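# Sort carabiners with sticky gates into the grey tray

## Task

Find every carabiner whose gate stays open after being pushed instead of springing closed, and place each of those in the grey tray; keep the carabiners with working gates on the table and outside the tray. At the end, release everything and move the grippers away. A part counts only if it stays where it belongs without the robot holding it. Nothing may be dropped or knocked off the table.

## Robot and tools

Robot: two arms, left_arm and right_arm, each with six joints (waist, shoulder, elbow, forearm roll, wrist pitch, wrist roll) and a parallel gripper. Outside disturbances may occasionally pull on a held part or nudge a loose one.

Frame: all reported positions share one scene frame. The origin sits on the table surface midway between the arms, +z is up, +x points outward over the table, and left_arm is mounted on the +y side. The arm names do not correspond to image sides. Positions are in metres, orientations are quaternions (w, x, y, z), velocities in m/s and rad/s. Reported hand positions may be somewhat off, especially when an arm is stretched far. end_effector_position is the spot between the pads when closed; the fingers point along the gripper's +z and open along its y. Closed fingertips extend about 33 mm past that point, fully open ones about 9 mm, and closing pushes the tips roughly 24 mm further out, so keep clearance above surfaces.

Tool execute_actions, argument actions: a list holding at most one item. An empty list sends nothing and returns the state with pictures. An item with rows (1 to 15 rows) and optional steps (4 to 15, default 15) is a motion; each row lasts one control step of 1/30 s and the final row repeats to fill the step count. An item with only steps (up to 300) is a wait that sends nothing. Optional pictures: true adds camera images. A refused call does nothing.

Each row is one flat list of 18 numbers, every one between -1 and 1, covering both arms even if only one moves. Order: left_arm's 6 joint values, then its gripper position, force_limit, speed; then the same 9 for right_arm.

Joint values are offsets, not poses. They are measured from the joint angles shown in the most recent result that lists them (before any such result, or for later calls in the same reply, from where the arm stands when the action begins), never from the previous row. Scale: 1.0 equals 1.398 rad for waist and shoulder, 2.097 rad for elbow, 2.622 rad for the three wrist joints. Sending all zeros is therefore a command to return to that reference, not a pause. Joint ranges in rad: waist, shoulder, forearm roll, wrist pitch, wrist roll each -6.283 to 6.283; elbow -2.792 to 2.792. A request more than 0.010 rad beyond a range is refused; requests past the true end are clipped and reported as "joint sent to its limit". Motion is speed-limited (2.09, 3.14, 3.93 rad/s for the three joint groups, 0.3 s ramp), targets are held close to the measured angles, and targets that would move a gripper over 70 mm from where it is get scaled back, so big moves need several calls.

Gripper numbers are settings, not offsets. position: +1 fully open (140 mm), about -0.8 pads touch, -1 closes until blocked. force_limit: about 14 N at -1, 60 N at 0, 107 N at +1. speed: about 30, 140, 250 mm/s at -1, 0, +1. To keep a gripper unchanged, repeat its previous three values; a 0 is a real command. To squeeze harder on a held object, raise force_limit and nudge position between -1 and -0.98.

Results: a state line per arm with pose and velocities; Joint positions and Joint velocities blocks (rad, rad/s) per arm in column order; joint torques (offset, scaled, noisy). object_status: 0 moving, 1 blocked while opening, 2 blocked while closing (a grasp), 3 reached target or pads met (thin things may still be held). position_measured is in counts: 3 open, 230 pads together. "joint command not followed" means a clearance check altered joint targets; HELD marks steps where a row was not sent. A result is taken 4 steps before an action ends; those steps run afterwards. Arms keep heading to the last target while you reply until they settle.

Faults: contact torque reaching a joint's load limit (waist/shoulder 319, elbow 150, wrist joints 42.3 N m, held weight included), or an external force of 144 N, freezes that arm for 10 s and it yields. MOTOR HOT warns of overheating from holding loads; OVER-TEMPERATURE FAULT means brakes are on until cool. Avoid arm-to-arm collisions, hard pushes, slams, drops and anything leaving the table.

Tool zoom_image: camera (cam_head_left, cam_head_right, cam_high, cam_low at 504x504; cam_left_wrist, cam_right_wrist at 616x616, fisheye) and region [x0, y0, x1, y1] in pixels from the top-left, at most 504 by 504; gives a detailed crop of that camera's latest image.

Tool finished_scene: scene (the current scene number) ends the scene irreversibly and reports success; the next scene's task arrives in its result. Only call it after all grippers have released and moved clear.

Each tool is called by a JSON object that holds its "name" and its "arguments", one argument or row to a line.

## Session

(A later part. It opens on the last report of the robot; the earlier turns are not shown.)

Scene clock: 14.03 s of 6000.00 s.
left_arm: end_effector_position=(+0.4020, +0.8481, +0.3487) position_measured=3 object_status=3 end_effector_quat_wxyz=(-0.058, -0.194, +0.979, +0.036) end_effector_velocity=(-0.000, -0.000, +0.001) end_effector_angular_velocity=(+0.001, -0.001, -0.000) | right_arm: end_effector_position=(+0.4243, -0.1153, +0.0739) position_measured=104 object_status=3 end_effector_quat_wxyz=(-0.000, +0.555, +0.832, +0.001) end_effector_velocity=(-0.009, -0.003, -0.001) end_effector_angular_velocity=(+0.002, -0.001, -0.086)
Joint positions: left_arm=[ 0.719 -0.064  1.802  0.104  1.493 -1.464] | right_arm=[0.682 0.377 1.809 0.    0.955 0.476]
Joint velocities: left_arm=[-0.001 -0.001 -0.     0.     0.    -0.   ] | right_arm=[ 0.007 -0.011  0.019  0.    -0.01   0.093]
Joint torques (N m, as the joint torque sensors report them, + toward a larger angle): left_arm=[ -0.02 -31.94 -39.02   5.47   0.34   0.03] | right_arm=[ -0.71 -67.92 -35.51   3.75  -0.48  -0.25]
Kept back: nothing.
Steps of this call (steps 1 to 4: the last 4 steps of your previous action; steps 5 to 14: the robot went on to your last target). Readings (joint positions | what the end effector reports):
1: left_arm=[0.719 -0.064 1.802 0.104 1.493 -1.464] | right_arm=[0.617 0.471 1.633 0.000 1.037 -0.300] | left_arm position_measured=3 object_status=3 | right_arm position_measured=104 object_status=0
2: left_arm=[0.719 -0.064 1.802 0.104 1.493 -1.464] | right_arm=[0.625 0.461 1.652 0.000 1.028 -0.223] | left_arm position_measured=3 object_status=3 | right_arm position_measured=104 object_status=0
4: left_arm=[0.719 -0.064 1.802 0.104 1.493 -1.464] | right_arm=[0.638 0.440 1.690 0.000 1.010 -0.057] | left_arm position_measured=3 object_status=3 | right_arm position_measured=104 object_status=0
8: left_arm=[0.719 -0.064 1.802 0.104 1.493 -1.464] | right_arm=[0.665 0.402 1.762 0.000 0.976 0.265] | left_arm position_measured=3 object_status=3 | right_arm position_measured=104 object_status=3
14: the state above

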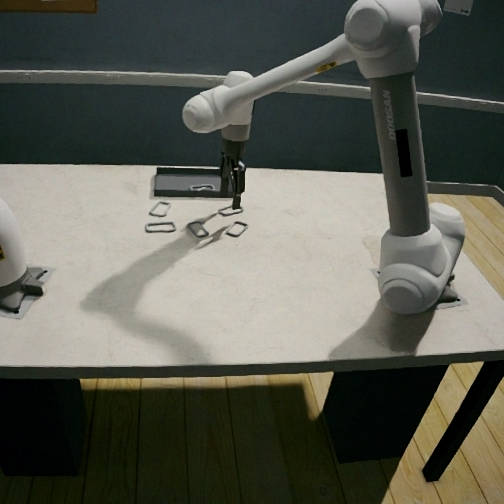

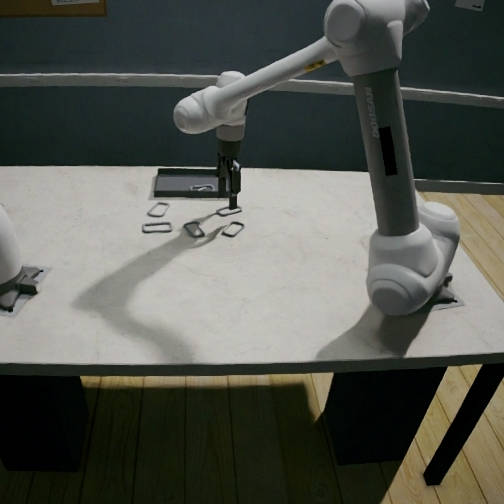

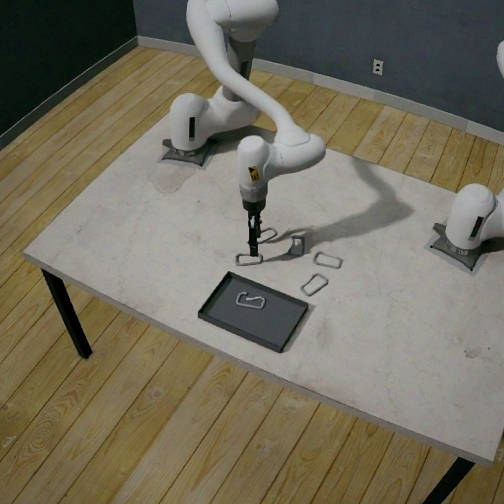

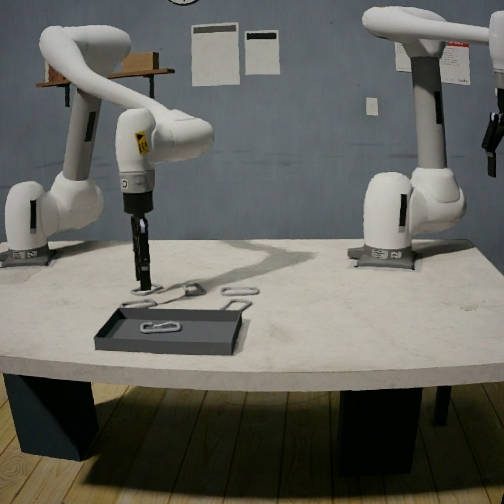

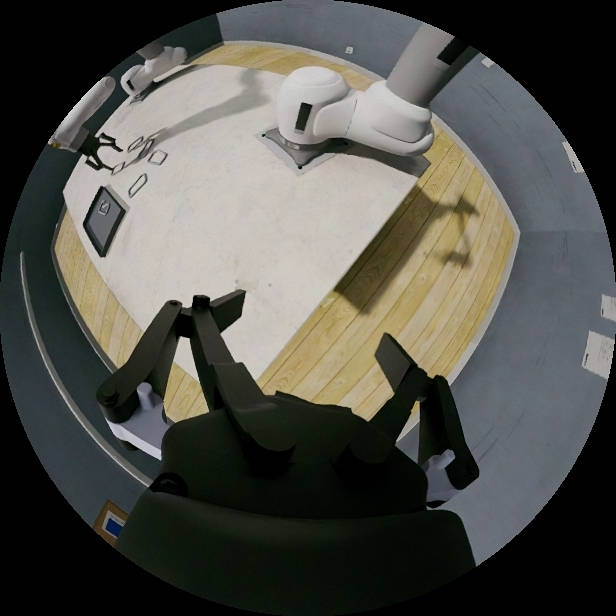

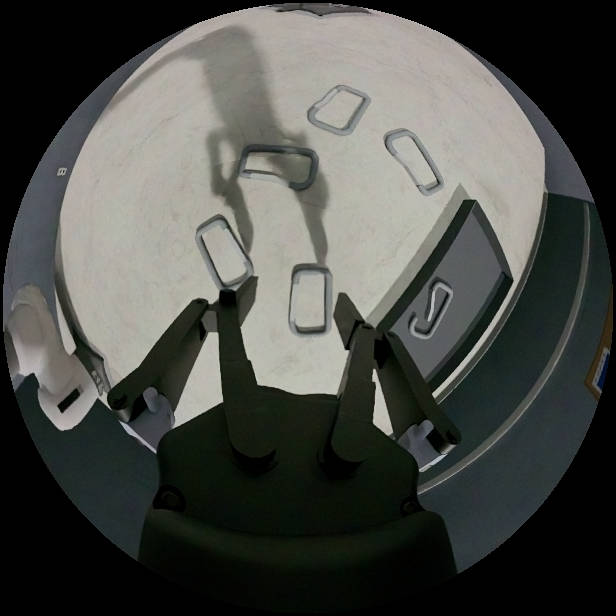

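{"name": "execute_actions", "arguments": {
  "actions": [
    {"rows":[[0,0,0,0,0,0,1,0,0,-0.024,0,0,0,0,-0.013,0.1,0,0],[0,0,0,0,0,0,1,0,0,-0.024,0,0,0,0,-0.013,0.1,0,0],[0,0,0,0,0,0,1,0,0,-0.024,0,0,0,0,-0.013,0.1,0,0],[0,0,0,0,0,0,1,0,0,-0.024,0,0,0,0,-0.013,0.1,0,0],[0,0,0,0,0,0,1,0,0,-0.024,0.0285,0.0095,0,-0.0228,-0.013,0.1,0,0]],"steps":15}
  ]
}}

{"name": "execute_actions", "arguments": {
  "actions": [
    {"steps":8}
  ],
  "pictures": true
}}

{"name": "zoom_image", "arguments": {
  "camera": "cam_right_wrist",
  "region": [200,180,420,400]
}}

Scene clock: 14.83 s of 6000.00 s.
left_arm: end_effector_position=(+0.4020, +0.8481, +0.3487) position_measured=3 object_status=3 end_effector_quat_wxyz=(-0.058, -0.194, +0.979, +0.036) end_effector_velocity=(+0.000, -0.000, -0.001) end_effector_angular_velocity=(-0.000, +0.002, -0.002) | right_arm: end_effector_position=(+0.4438, -0.1274, +0.0403) position_measured=117 object_status=0 end_effector_quat_wxyz=(-0.000, +0.555, +0.832, +0.000) end_effector_velocity=(+0.007, +0.002, -0.036) end_effector_angular_velocity=(+0.009, -0.007, +0.001)
Joint positions: left_arm=[ 0.719 -0.064  1.802  0.104  1.493 -1.464] | right_arm=[0.649 0.414 1.828 0.    0.899 0.442]
Joint velocities: left_arm=[-0.001  0.002  0.     0.001  0.     0.001] | right_arm=[-0.006  0.04   0.019  0.    -0.07  -0.007]
Joint torques (N m, as the joint torque sensors report them, + toward a larger angle): left_arm=[  0.18 -32.03 -39.3    5.43   0.4    0.13] | right_arm=[  2.72 -88.81 -34.75   3.6    0.01  -0.16]
Steps of this call (steps 1 to 13: the robot went on to your last target; steps 14 to 24: the first 11 steps of this action). Readings (joint positions | what the end effector reports):
14: left_arm=[0.719 -0.064 1.802 0.104 1.493 -1.464] | right_arm=[0.682 0.376 1.810 0.000 0.954 0.480] | left_arm position_measured=3 object_status=3 | right_arm position_measured=104 object_status=0
15: left_arm=[0.719 -0.064 1.802 0.104 1.493 -1.464] | right_arm=[0.680 0.376 1.810 0.000 0.954 0.478] | left_arm position_measured=3 object_status=3 | right_arm position_measured=106 object_status=0
17: left_arm=[0.719 -0.064 1.802 0.104 1.493 -1.464] | right_arm=[0.662 0.376 1.810 0.000 0.954 0.457] | left_arm position_measured=3 object_status=3 | right_arm position_measured=117 object_status=0
21: left_arm=[0.719 -0.064 1.802 0.104 1.493 -1.464] | right_arm=[0.651 0.399 1.821 0.000 0.920 0.444] | left_arm position_measured=3 object_status=3 | right_arm position_measured=117 object_status=0
24: the state above

Scene clock: 15.10 s of 6000.00 s.
left_arm: end_effector_position=(+0.4020, +0.8481, +0.3487) position_measured=3 object_status=3 end_effector_quat_wxyz=(-0.058, -0.194, +0.979, +0.036) end_effector_velocity=(-0.000, +0.000, -0.000) end_effector_angular_velocity=(-0.000, +0.001, +0.000) | right_arm: end_effector_position=(+0.4442, -0.1275, +0.0378) position_measured=117 object_status=3 end_effector_quat_wxyz=(+0.000, +0.555, +0.832, +0.001) end_effector_velocity=(+0.000, -0.000, -0.002) end_effector_angular_velocity=(-0.001, +0.001, +0.000)
Joint positions: left_arm=[ 0.719 -0.064  1.802  0.104  1.493 -1.464] | right_arm=[0.648 0.416 1.829 0.    0.895 0.442]
Joint velocities: left_arm=[ 0.001  0.    -0.     0.     0.     0.001] | right_arm=[-0.     0.002  0.001  0.    -0.001 -0.001]
Joint torques (N m, as the joint torque sensors report them, + toward a larger angle): left_arm=[ -0.34 -31.58 -39.26   5.42   0.4    0.03] | right_arm=[  2.04 -76.91 -31.11   3.29  -0.11  -0.64]
Kept back: nothing.
Steps of this call (steps 1 to 4: the last 4 steps of your previous action; steps 5 to 8: the robot went on to your last target). Readings (joint positions | what the end effector reports):
1: left_arm=[0.719 -0.064 1.802 0.104 1.493 -1.464] | right_arm=[0.649 0.415 1.828 0.000 0.898 0.442] | left_arm position_measured=3 object_status=3 | right_arm position_measured=117 object_status=0
2: left_arm=[0.719 -0.064 1.802 0.104 1.493 -1.464] | right_arm=[0.649 0.415 1.828 0.000 0.897 0.442] | left_arm position_measured=3 object_status=3 | right_arm position_measured=117 object_status=0
4: left_arm=[0.719 -0.064 1.802 0.104 1.493 -1.464] | right_arm=[0.648 0.416 1.829 0.000 0.895 0.442] | left_arm position_measured=3 object_status=3 | right_arm position_measured=117 object_status=3
8: the state above

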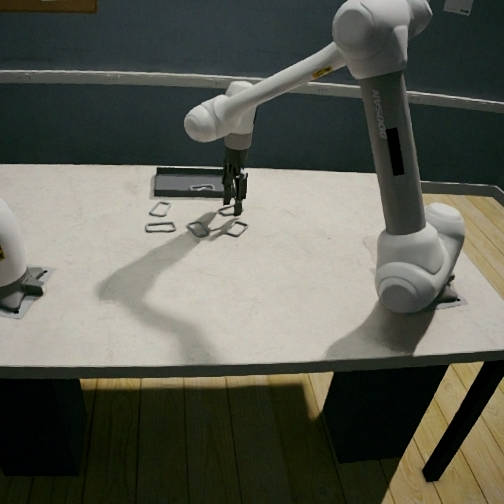

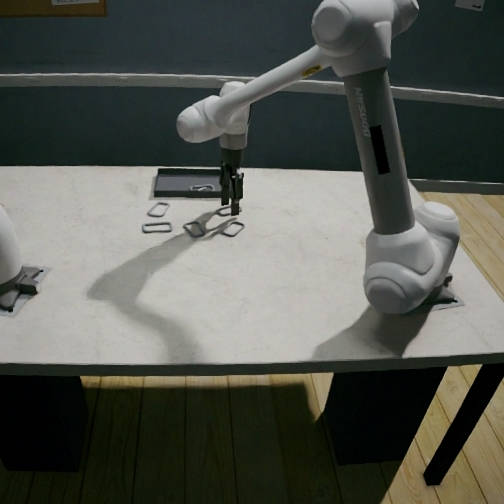

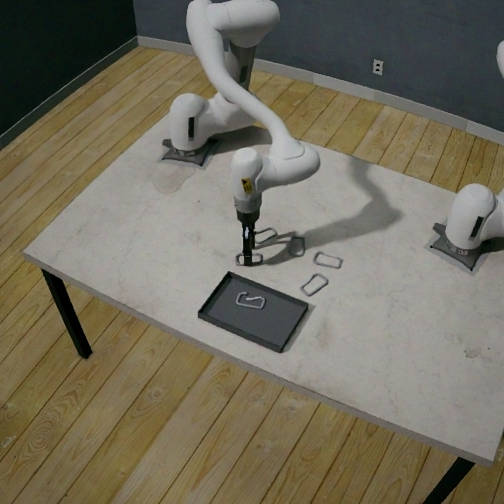

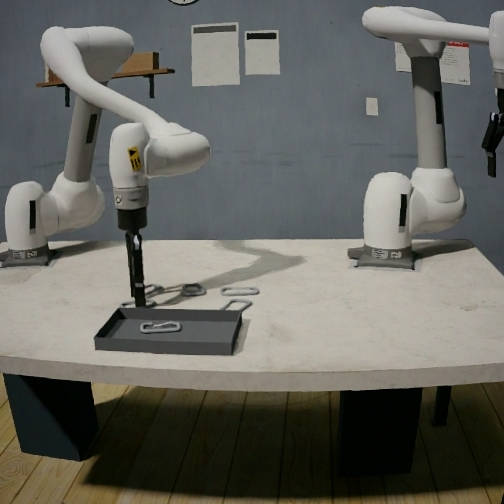

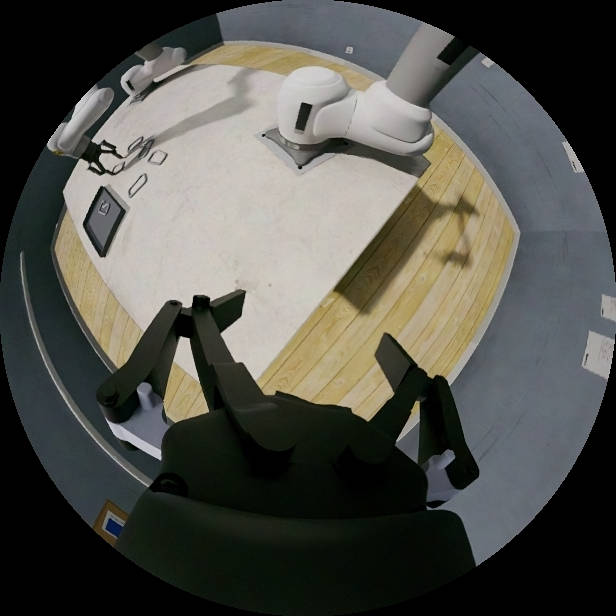

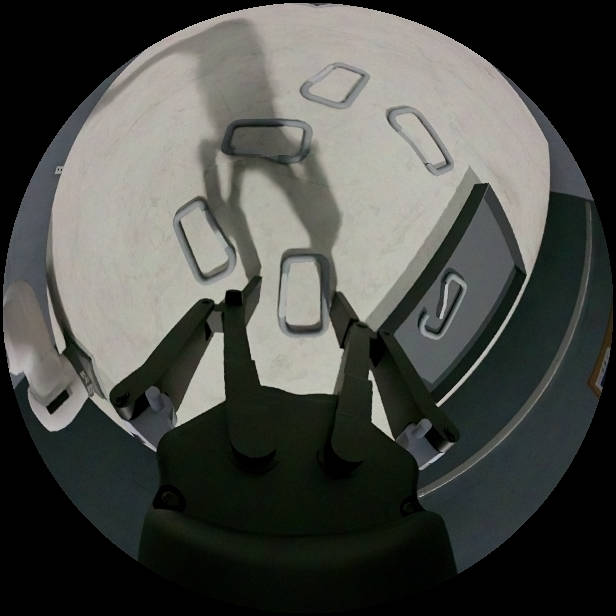

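Region (200, 180, 420, 400) of cam_right_wrist's 616x616 image, scaled by 2.291, with more detail than that image has.

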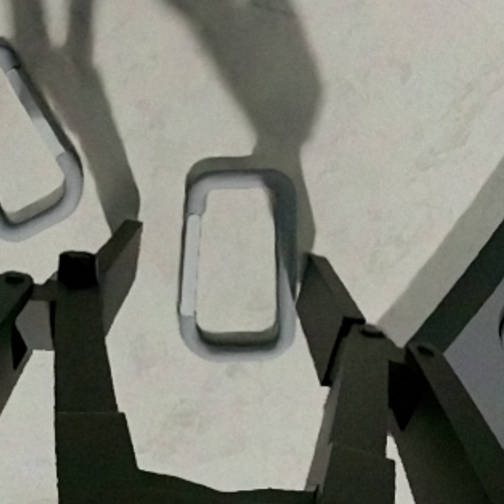

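{"name": "execute_actions", "arguments": {
  "actions": [
    {"rows":[[0,0,0,0,0,0,1,0,0,0,0,0,0,0,0,-0.1,-0.2,-0.2]],"steps":12}
  ]
}}

{"name": "execute_actions", "arguments": {
  "actions": [
    {"rows":[[0,0,0,0,0,0,1,0,0,0,-0.0004,-0.0002,0,0.0004,0,-0.27,-0.2,-0.7],[0,0,0,0,0,0,1,0,0,0,-0.0006,-0.0003,0,0.0006,0,-0.27,-0.2,-0.7],[0,0,0,0,0,0,1,0,0,0,-0.0006,-0.0003,0,0.0006,0,-0.27,-0.2,-0.7],[0,0,0,0,0,0,1,0,0,0,-0.0006,-0.0003,0,0.0006,0,-0.27,-0.2,-0.7],[0,0,0,0,0,0,1,0,0,0,-0.0012,-0.0006,0,0.0012,0,-0.27,-0.2,-0.7],[0,0,0,0,0,0,1,0,0,0,-0.0012,-0.0006,0,0.0012,0,-0.27,-0.2,-0.7],[0,0,0,0,0,0,1,0,0,0,-0.002,-0.001,0,0.002,0,-0.27,-0.2,-0.7]],"steps":15}
  ]
}}

{"name": "execute_actions", "arguments": {
  "actions": [
    {"rows":[[0,0,0,0,0,0,1,0,0,0,-0.0006,-0.0003,0,0.0006,0,-0.4,-0.2,-0.7]],"steps":15}
  ],
  "pictures": true
}}

{"name": "execute_actions", "arguments": {
  "actions": [
    {"rows":[[0,0,0,0,0,0,1,0,0,0,0,0,0,0,0,0.2,0,0.3],[0,0,0,0,0,0,1,0,0,0,0,0,0,0,0,0.2,0,0.3],[0,0,0,0,0,0,1,0,0,0,0,0,0,0,0,0.2,0,0.3],[0,0,0,0,0,0,1,0,0,0,0,0,0,0,0,0.2,0,0.3],[0,0,0,0,0,0,1,0,0,0,0,0,0,0,0,0.2,0,0.3],[0,0,0,0,0,0,1,0,0,0,-0.022,-0.012,0,0.022,0,0.2,0,0.3]],"steps":15}
  ]
}}

{"name": "execute_actions", "arguments": {
  "actions": [
    {"steps":6}
  ],
  "pictures": true
}}

Scene clock: 15.77 s of 6000.00 s.
left_arm: end_effector_position=(+0.4020, +0.8481, +0.3487) position_measured=3 object_status=3 end_effector_quat_wxyz=(-0.058, -0.194, +0.979, +0.036) end_effector_velocity=(+0.001, -0.001, -0.000) end_effector_angular_velocity=(-0.001, +0.000, -0.001) | right_arm: end_effector_position=(+0.4444, -0.1274, +0.0378) position_measured=141 object_status=0 end_effector_quat_wxyz=(+0.000, +0.555, +0.832, +0.001) end_effector_velocity=(-0.000, -0.000, -0.001) end_effector_angular_velocity=(-0.001, +0.001, -0.000)
Joint positions: left_arm=[ 0.719 -0.064  1.802  0.104  1.493 -1.464] | right_arm=[0.648 0.417 1.829 0.    0.895 0.442]
Joint velocities: left_arm=[-0.002  0.001  0.    -0.001 -0.    -0.001] | right_arm=[ 0.     0.001  0.     0.    -0.     0.   ]
Joint torques (N m, as the joint torque sensors report them, + toward a larger angle): left_arm=[ -0.21 -32.39 -39.29   5.4    0.44   0.1 ] | right_arm=[  5.7  -46.82  -9.54   5.21   3.1   -0.23]
Steps of this call (steps 1 to 12: the robot went on to your last target; steps 13 to 20: the first 8 steps of this action). Readings (joint positions | what the end effector reports):
13: left_arm=[0.719 -0.064 1.802 0.104 1.493 -1.464] | right_arm=[0.648 0.417 1.829 0.000 0.895 0.442] | left_arm position_measured=3 object_status=3 | right_arm position_measured=117 object_status=0
14: left_arm=[0.719 -0.064 1.802 0.104 1.493 -1.464] | right_arm=[0.648 0.417 1.829 0.000 0.895 0.442] | left_arm position_measured=3 object_status=3 | right_arm position_measured=119 object_status=0
16: left_arm=[0.719 -0.064 1.802 0.104 1.493 -1.464] | right_arm=[0.648 0.417 1.829 0.000 0.895 0.442] | left_arm position_measured=3 object_status=3 | right_arm position_measured=132 object_status=0
20: the state above

Scene clock: 26.17 s of 6000.00 s.
left_arm: end_effector_position=(+0.4020, +0.8481, +0.3487) position_measured=3 object_status=3 end_effector_quat_wxyz=(-0.058, -0.194, +0.979, +0.036) end_effector_velocity=(-0.000, +0.000, +0.000) end_effector_angular_velocity=(+0.000, -0.001, +0.000) | right_arm: end_effector_position=(+0.4450, -0.1266, +0.0400) position_measured=163 object_status=3 end_effector_quat_wxyz=(+0.000, +0.555, +0.832, +0.002) end_effector_velocity=(+0.000, +0.000, +0.001) end_effector_angular_velocity=(+0.001, -0.001, +0.001)
Joint positions: left_arm=[ 0.719 -0.064  1.802  0.104  1.493 -1.464] | right_arm=[0.648 0.415 1.827 0.    0.897 0.442]
Joint velocities: left_arm=[ 0.001 -0.001 -0.    -0.     0.     0.001] | right_arm=[ 0.    -0.001 -0.    -0.     0.    -0.   ]
Joint torques (N m, as the joint torque sensors report them, + toward a larger angle): left_arm=[ -0.65 -32.45 -39.04   5.35   0.39   0.1 ] | right_arm=[  1.54 -53.29 -22.9    2.37  -3.73  -0.35]
FORCE FAULT: contact force on the right arm reached its limit, and that arm stopped for 10 seconds. The contact can be on any part of that arm, not only on its tool. That arm's remaining commands of this call were not run. That arm holds still and accepts commands again. Move the arm away from the contact; if what it grips holds it there, let go first. Pushing or pulling that hard again can fault the arm again.
Kept back: nothing.
The stop of the right arm began at step 12 of this call (marked STOPPED below). From that step on that arm followed nothing that you had sent. 8 of its steps, steps kept back included, did not run and will not run. The other arm was sent all steps of this action in this call, none kept back. Nothing is kept back now, and the robot has no last target.
Steps of this call (steps 1 to 4: the last 4 steps of your previous action; steps 5 to 15: the first 11 steps of this action, its rows measured from where the robot was after step 4; steps 16 to 19: the last 4 steps of this action, not kept back; steps 20 to 312: the stop continued). Readings (joint positions | what the end effector reports):
4: left_arm=[0.719 -0.064 1.802 0.104 1.493 -1.464] | right_arm=[0.648 0.417 1.829 0.000 0.895 0.442] | left_arm position_measured=3 object_status=3 | right_arm position_measured=141 object_status=0
5: left_arm=[0.719 -0.064 1.802 0.104 1.493 -1.464] | right_arm=[0.648 0.417 1.829 0.000 0.895 0.442] | left_arm position_measured=3 object_status=3 | right_arm position_measured=141 object_status=0
6: left_arm=[0.719 -0.064 1.802 0.104 1.493 -1.464] | right_arm=[0.648 0.416 1.829 0.000 0.895 0.442] | left_arm position_measured=3 object_status=3 | right_arm position_measured=143 object_status=0
8: left_arm=[0.719 -0.064 1.802 0.104 1.493 -1.464] | right_arm=[0.648 0.416 1.829 0.000 0.896 0.442] | left_arm position_measured=3 object_status=3 | right_arm position_measured=149 object_status=0
12: left_arm=[0.719 -0.064 1.802 0.104 1.493 -1.464] | right_arm=[0.648 0.415 1.827 0.000 0.897 0.442] | left_arm position_measured=3 object_status=3 | right_arm position_measured=162 object_status=0 STOPPED (the right arm)
312: the state above

Scene clock: 26.20 s of 6000.00 s.
left_arm: end_effector_position=(+0.4020, +0.8481, +0.3487) position_measured=3 object_status=3 end_effector_quat_wxyz=(-0.058, -0.194, +0.979, +0.036) end_effector_velocity=(-0.000, +0.000, +0.000) end_effector_angular_velocity=(-0.000, -0.000, +0.003) | right_arm: end_effector_position=(+0.4450, -0.1266, +0.0400) position_measured=163 object_status=3 end_effector_quat_wxyz=(+0.000, +0.555, +0.832, +0.002) end_effector_velocity=(-0.000, -0.000, -0.001) end_effector_angular_velocity=(-0.001, +0.001, -0.000)
Joint positions: left_arm=[ 0.719 -0.064  1.802  0.104  1.493 -1.464] | right_arm=[0.648 0.415 1.827 0.    0.897 0.442]
Joint velocities: left_arm=[ 0.001 -0.     0.    -0.    -0.    -0.002] | right_arm=[-0.     0.001  0.     0.001 -0.    -0.   ]
Joint torques (N m, as the joint torque sensors report them, + toward a larger angle): left_arm=[ -0.21 -33.12 -39.15   5.31   0.37  -0.03] | right_arm=[  1.3  -51.11 -22.96   2.35  -3.68  -0.27]
Kept back: nothing.
A stop began in an earlier call of the same reply, so what this call sent did not run. Send another action.
Steps of this call (step 1: nothing new was sent). Readings (joint positions | what the end effector reports):
1: the state above

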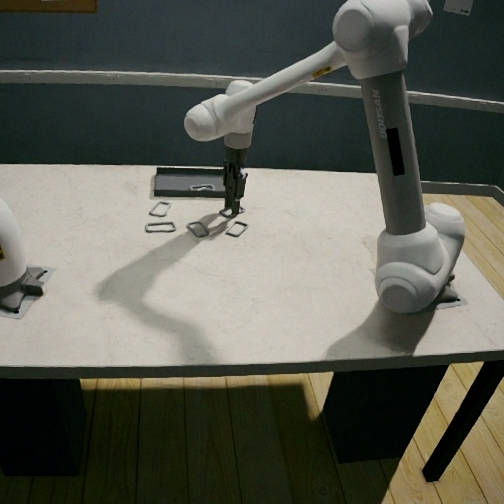

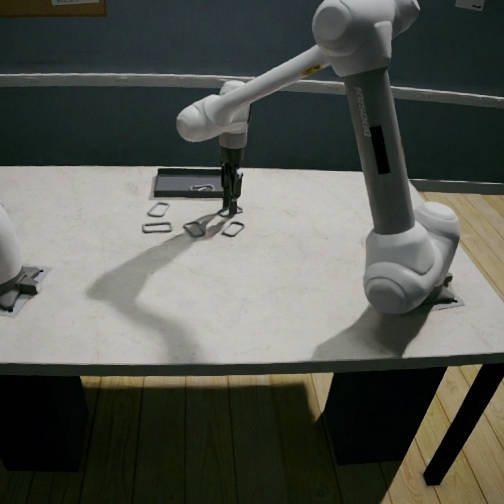

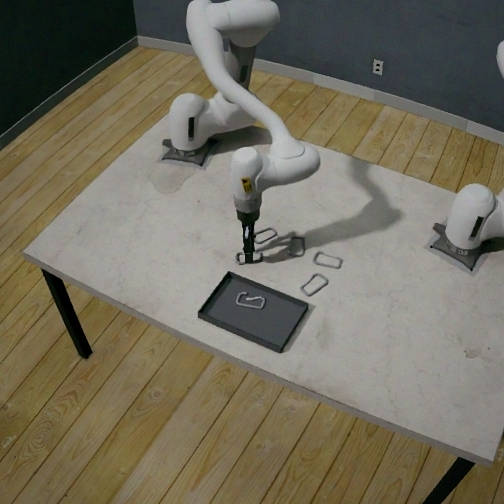

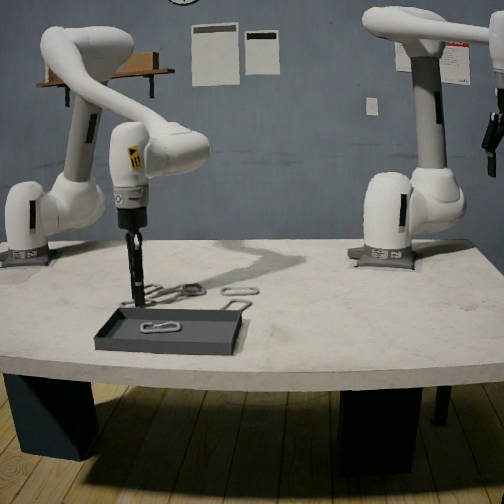

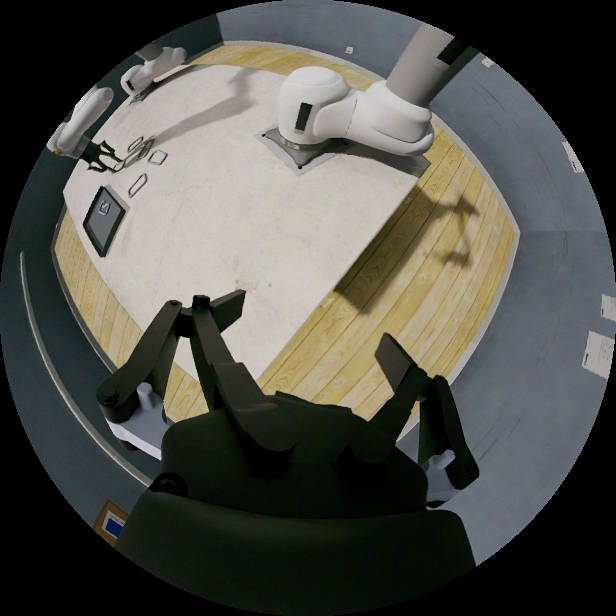

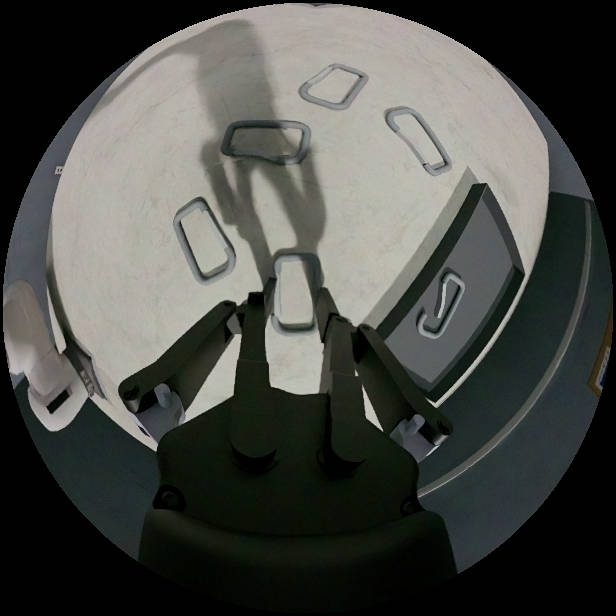

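Scene clock: 26.23 s of 6000.00 s.
left_arm: end_effector_position=(+0.4020, +0.8481, +0.3487) position_measured=3 object_status=3 end_effector_quat_wxyz=(-0.058, -0.194, +0.979, +0.036) end_effector_velocity=(-0.000, +0.000, -0.000) end_effector_angular_velocity=(-0.000, +0.000, +0.001) | right_arm: end_effector_position=(+0.4450, -0.1266, +0.0400) position_measured=163 object_status=3 end_effector_quat_wxyz=(+0.000, +0.555, +0.832, +0.002) end_effector_velocity=(+0.000, +0.000, +0.001) end_effector_angular_velocity=(+0.001, -0.002, +0.001)
Joint positions: left_arm=[ 0.719 -0.064  1.802  0.104  1.493 -1.464] | right_arm=[0.648 0.415 1.827 0.    0.897 0.442]
Joint velocities: left_arm=[ 0.001  0.     0.     0.     0.    -0.   ] | right_arm=[ 0.    -0.002 -0.    -0.001 -0.     0.   ]
Joint torques (N m, as the joint torque sensors report them, + toward a larger angle): left_arm=[ -0.64 -31.86 -39.14   5.42   0.41   0.  ] | right_arm=[  2.22 -53.52 -23.04   2.45  -3.66  -0.27]
Kept back: nothing.
A stop began in an earlier call of the same reply, so what this call sent did not run. Send another action.
Steps of this call (step 1: nothing new was sent). Readings (joint positions | what the end effector reports):
1: the state above

Scene clock: 26.27 s of 6000.00 s.
left_arm: end_effector_position=(+0.4020, +0.8481, +0.3487) position_measured=3 object_status=3 end_effector_quat_wxyz=(-0.058, -0.194, +0.979, +0.036) end_effector_velocity=(-0.000, +0.000, -0.000) end_effector_angular_velocity=(+0.000, +0.000, -0.000) | right_arm: end_effector_position=(+0.4450, -0.1266, +0.0400) position_measured=163 object_status=3 end_effector_quat_wxyz=(+0.000, +0.555, +0.832, +0.002) end_effector_velocity=(-0.000, +0.000, -0.001) end_effector_angular_velocity=(-0.001, +0.001, +0.002)
Joint positions: left_arm=[ 0.719 -0.064  1.802  0.104  1.493 -1.464] | right_arm=[0.648 0.415 1.827 0.    0.897 0.442]
Joint velocities: left_arm=[-0.  0. -0.  0.  0. -0.] | right_arm=[ 0.001  0.001  0.     0.     0.    -0.001]
Joint torques (N m, as the joint torque sensors report them, + toward a larger angle): left_arm=[  0.   -32.68 -39.12   5.38   0.45  -0.04] | right_arm=[  1.08 -53.58 -23.6    2.58  -3.39  -0.16]
Kept back: nothing.
A stop began in an earlier call of the same reply, so what this call sent did not run. Send another action.
Steps of this call (step 1: nothing new was sent). Readings (joint positions | what the end effector reports):
1: the state above

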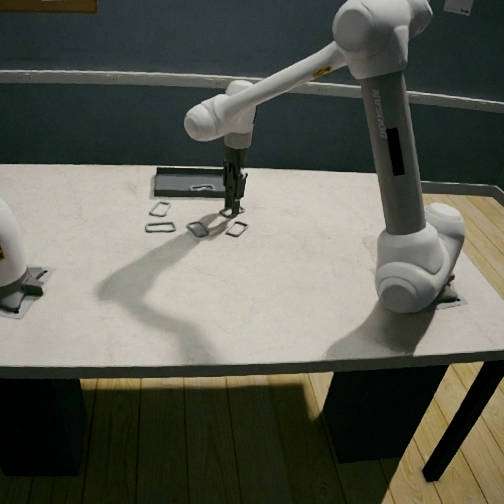

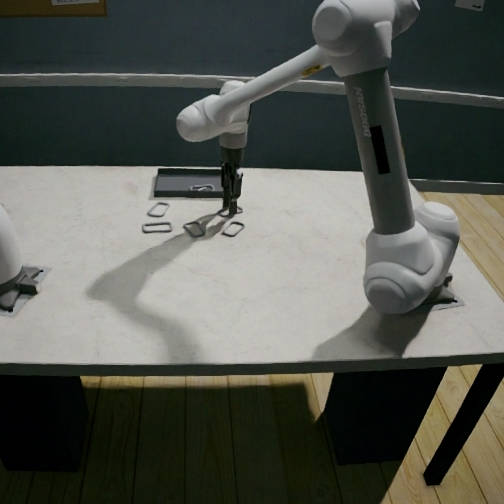

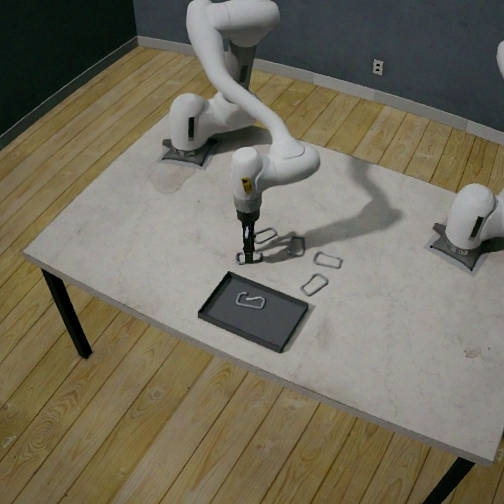

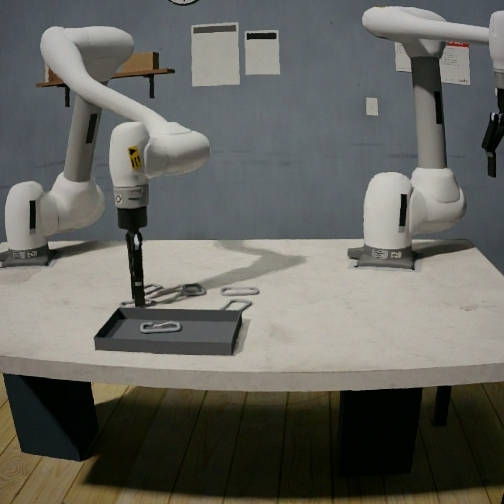

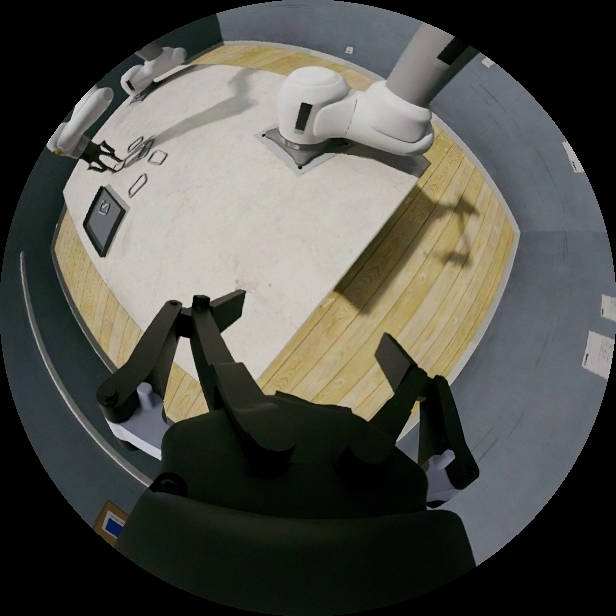

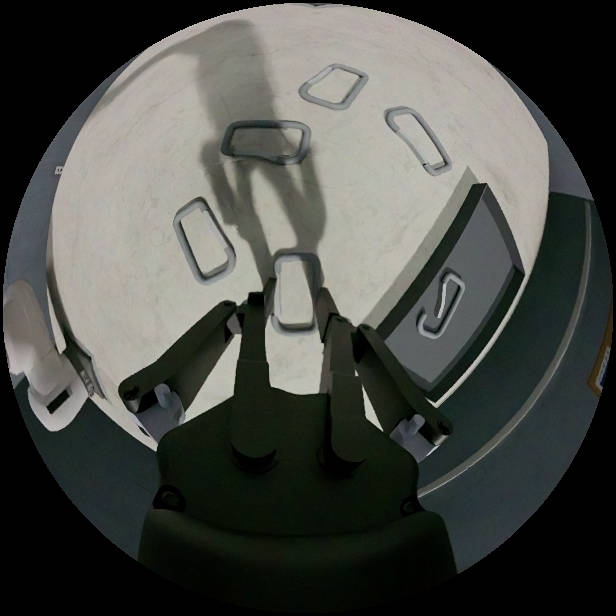

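{"name": "execute_actions", "arguments": {
  "actions": [
    {"rows":[[0,0,0,0,0,0,1,0,0,0,-0.02,-0.012,0,0.022,0,0.2,0,0]],"steps":15}
  ],
  "pictures": true
}}

{"name": "zoom_image", "arguments": {
  "camera": "cam_right_wrist",
  "region": [200,180,420,400]
}}

Scene clock: 27.27 s of 6000.00 s.
left_arm: end_effector_position=(+0.4020, +0.8481, +0.3487) position_measured=3 object_status=3 end_effector_quat_wxyz=(-0.058, -0.194, +0.979, +0.036) end_effector_velocity=(+0.000, +0.000, -0.000) end_effector_angular_velocity=(+0.000, +0.001, -0.001) | right_arm: end_effector_position=(+0.4453, -0.1264, +0.0701) position_measured=104 object_status=0 end_effector_quat_wxyz=(-0.000, +0.555, +0.832, -0.001) end_effector_velocity=(-0.000, -0.000, +0.003) end_effector_angular_velocity=(-0.002, +0.002, -0.000)
Joint positions: left_arm=[ 0.719 -0.064  1.802  0.104  1.493 -1.464] | right_arm=[0.648 0.387 1.802 0.    0.954 0.442]
Joint velocities: left_arm=[-0.001  0.001  0.     0.001  0.     0.001] | right_arm=[ 0.    -0.003 -0.004  0.001  0.009 -0.   ]
Joint torques (N m, as the joint torque sensors report them, + toward a larger angle): left_arm=[  0.04 -32.62 -39.24   5.43   0.37   0.03] | right_arm=[  4.28 -73.31 -33.41   3.56   0.01  -0.14]
Steps of this call (steps 1 to 19: nothing new was sent; steps 20 to 30: the first 11 steps of this action). Readings (joint positions | what the end effector reports):
20: left_arm=[0.719 -0.064 1.802 0.104 1.493 -1.464] | right_arm=[0.648 0.415 1.826 0.000 0.897 0.442] | left_arm position_measured=3 object_status=3 | right_arm position_measured=163 object_status=0
21: left_arm=[0.719 -0.064 1.802 0.104 1.493 -1.464] | right_arm=[0.648 0.412 1.824 0.000 0.904 0.442] | left_arm position_measured=3 object_status=3 | right_arm position_measured=160 object_status=0
23: left_arm=[0.719 -0.064 1.802 0.104 1.493 -1.464] | right_arm=[0.648 0.397 1.810 0.000 0.933 0.442] | left_arm position_measured=3 object_status=3 | right_arm position_measured=145 object_status=0
27: left_arm=[0.719 -0.064 1.802 0.104 1.493 -1.464] | right_arm=[0.648 0.388 1.803 0.000 0.952 0.442] | left_arm position_measured=3 object_status=3 | right_arm position_measured=115 object_status=0
30: the state above

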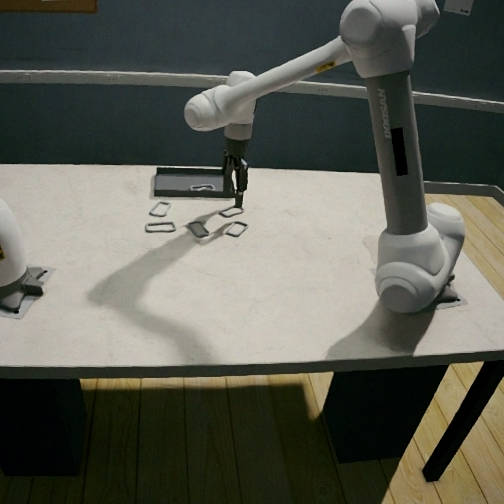

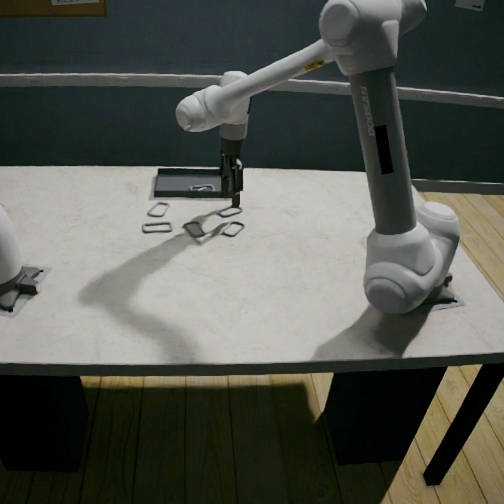

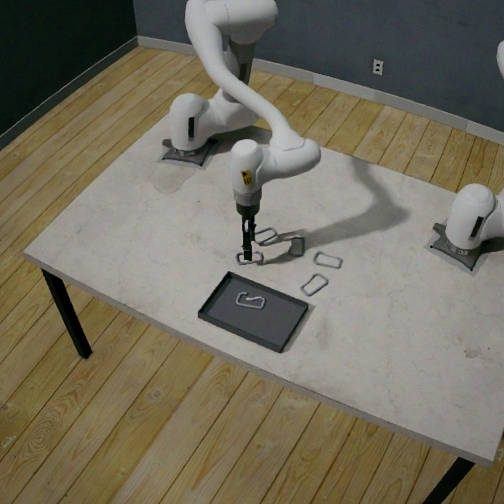

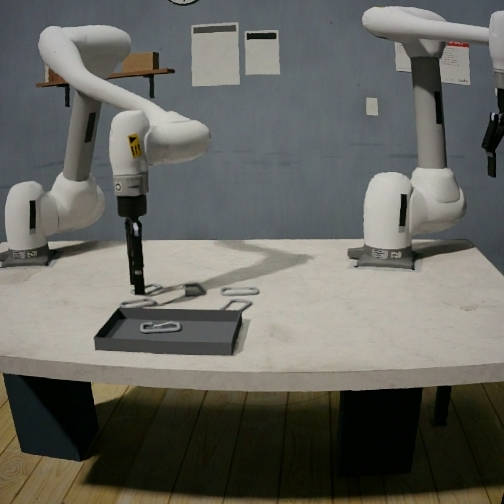

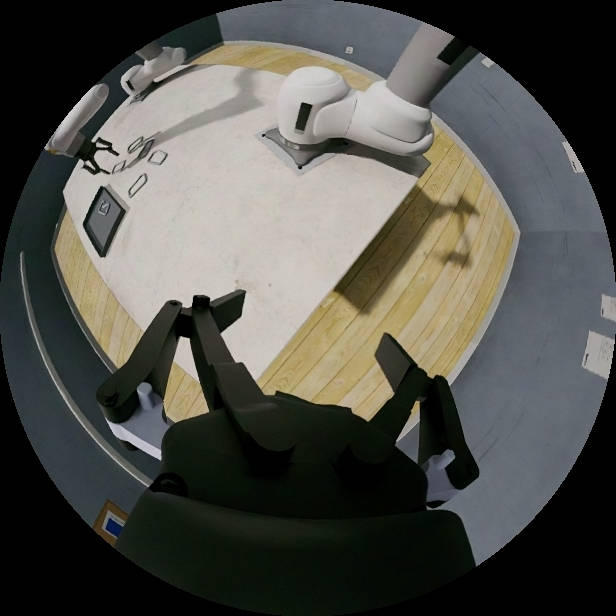

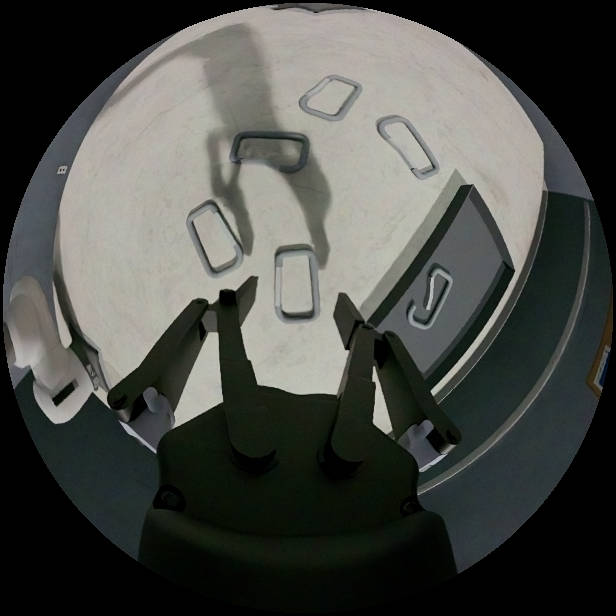

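Region (200, 180, 420, 400) of cam_right_wrist's 616x616 image, scaled by 2.291, with more detail than that image has.

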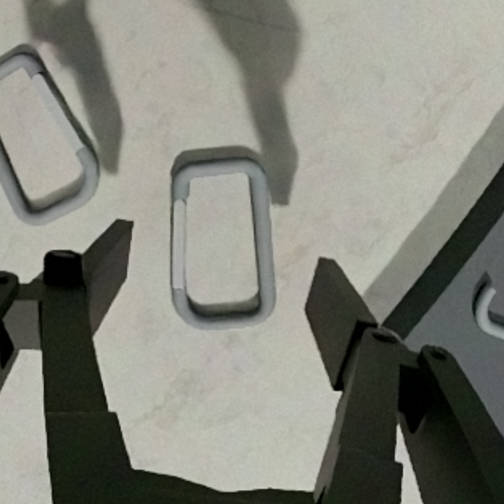

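{"name": "execute_actions", "arguments": {
  "actions": [
    {"rows":[[0,0,0,0,0,0,1,0,0,0,0.018,0.0108,0,-0.02,0,0.1,0,0]],"steps":15}
  ]
}}

Scene clock: 27.80 s of 6000.00 s.
left_arm: end_effector_position=(+0.4020, +0.8481, +0.3487) position_measured=3 object_status=3 end_effector_quat_wxyz=(-0.058, -0.194, +0.979, +0.036) end_effector_velocity=(-0.000, +0.001, -0.001) end_effector_angular_velocity=(-0.002, +0.001, +0.001) | right_arm: end_effector_position=(+0.4452, -0.1264, +0.0431) position_measured=117 object_status=0 end_effector_quat_wxyz=(+0.000, +0.555, +0.832, +0.002) end_effector_velocity=(-0.000, -0.001, -0.004) end_effector_angular_velocity=(+0.001, -0.001, +0.000)
Joint positions: left_arm=[ 0.719 -0.064  1.802  0.104  1.493 -1.464] | right_arm=[0.648 0.412 1.824 0.    0.902 0.442]
Joint velocities: left_arm=[ 0.002  0.002  0.    -0.001 -0.     0.001] | right_arm=[-0.     0.002  0.005 -0.    -0.008 -0.   ]
Joint torques (N m, as the joint torque sensors report them, + toward a larger angle): left_arm=[ -0.08 -32.01 -39.38   5.34   0.33   0.03] | right_arm=[  4.2  -77.21 -31.12   3.72  -0.56  -0.3 ]
Steps of this call (steps 1 to 4: the last 4 steps of your previous action; step 5: the robot went on to your last target; steps 6 to 16: the first 11 steps of this action). Readings (joint positions | what the end effector reports):
6: left_arm=[0.719 -0.064 1.802 0.104 1.493 -1.464] | right_arm=[0.648 0.387 1.801 0.000 0.955 0.442] | left_arm position_measured=3 object_status=3 | right_arm position_measured=104 object_status=0
7: left_arm=[0.719 -0.064 1.802 0.104 1.493 -1.464] | right_arm=[0.648 0.389 1.803 0.000 0.949 0.442] | left_arm position_measured=3 object_status=3 | right_arm position_measured=106 object_status=0
9: left_arm=[0.719 -0.064 1.802 0.104 1.493 -1.464] | right_arm=[0.648 0.403 1.816 0.000 0.921 0.442] | left_arm position_measured=3 object_status=3 | right_arm position_measured=117 object_status=0
13: left_arm=[0.719 -0.064 1.802 0.104 1.493 -1.464] | right_arm=[0.648 0.411 1.823 0.000 0.904 0.442] | left_arm position_measured=3 object_status=3 | right_arm position_measured=117 object_status=0
16: the state above


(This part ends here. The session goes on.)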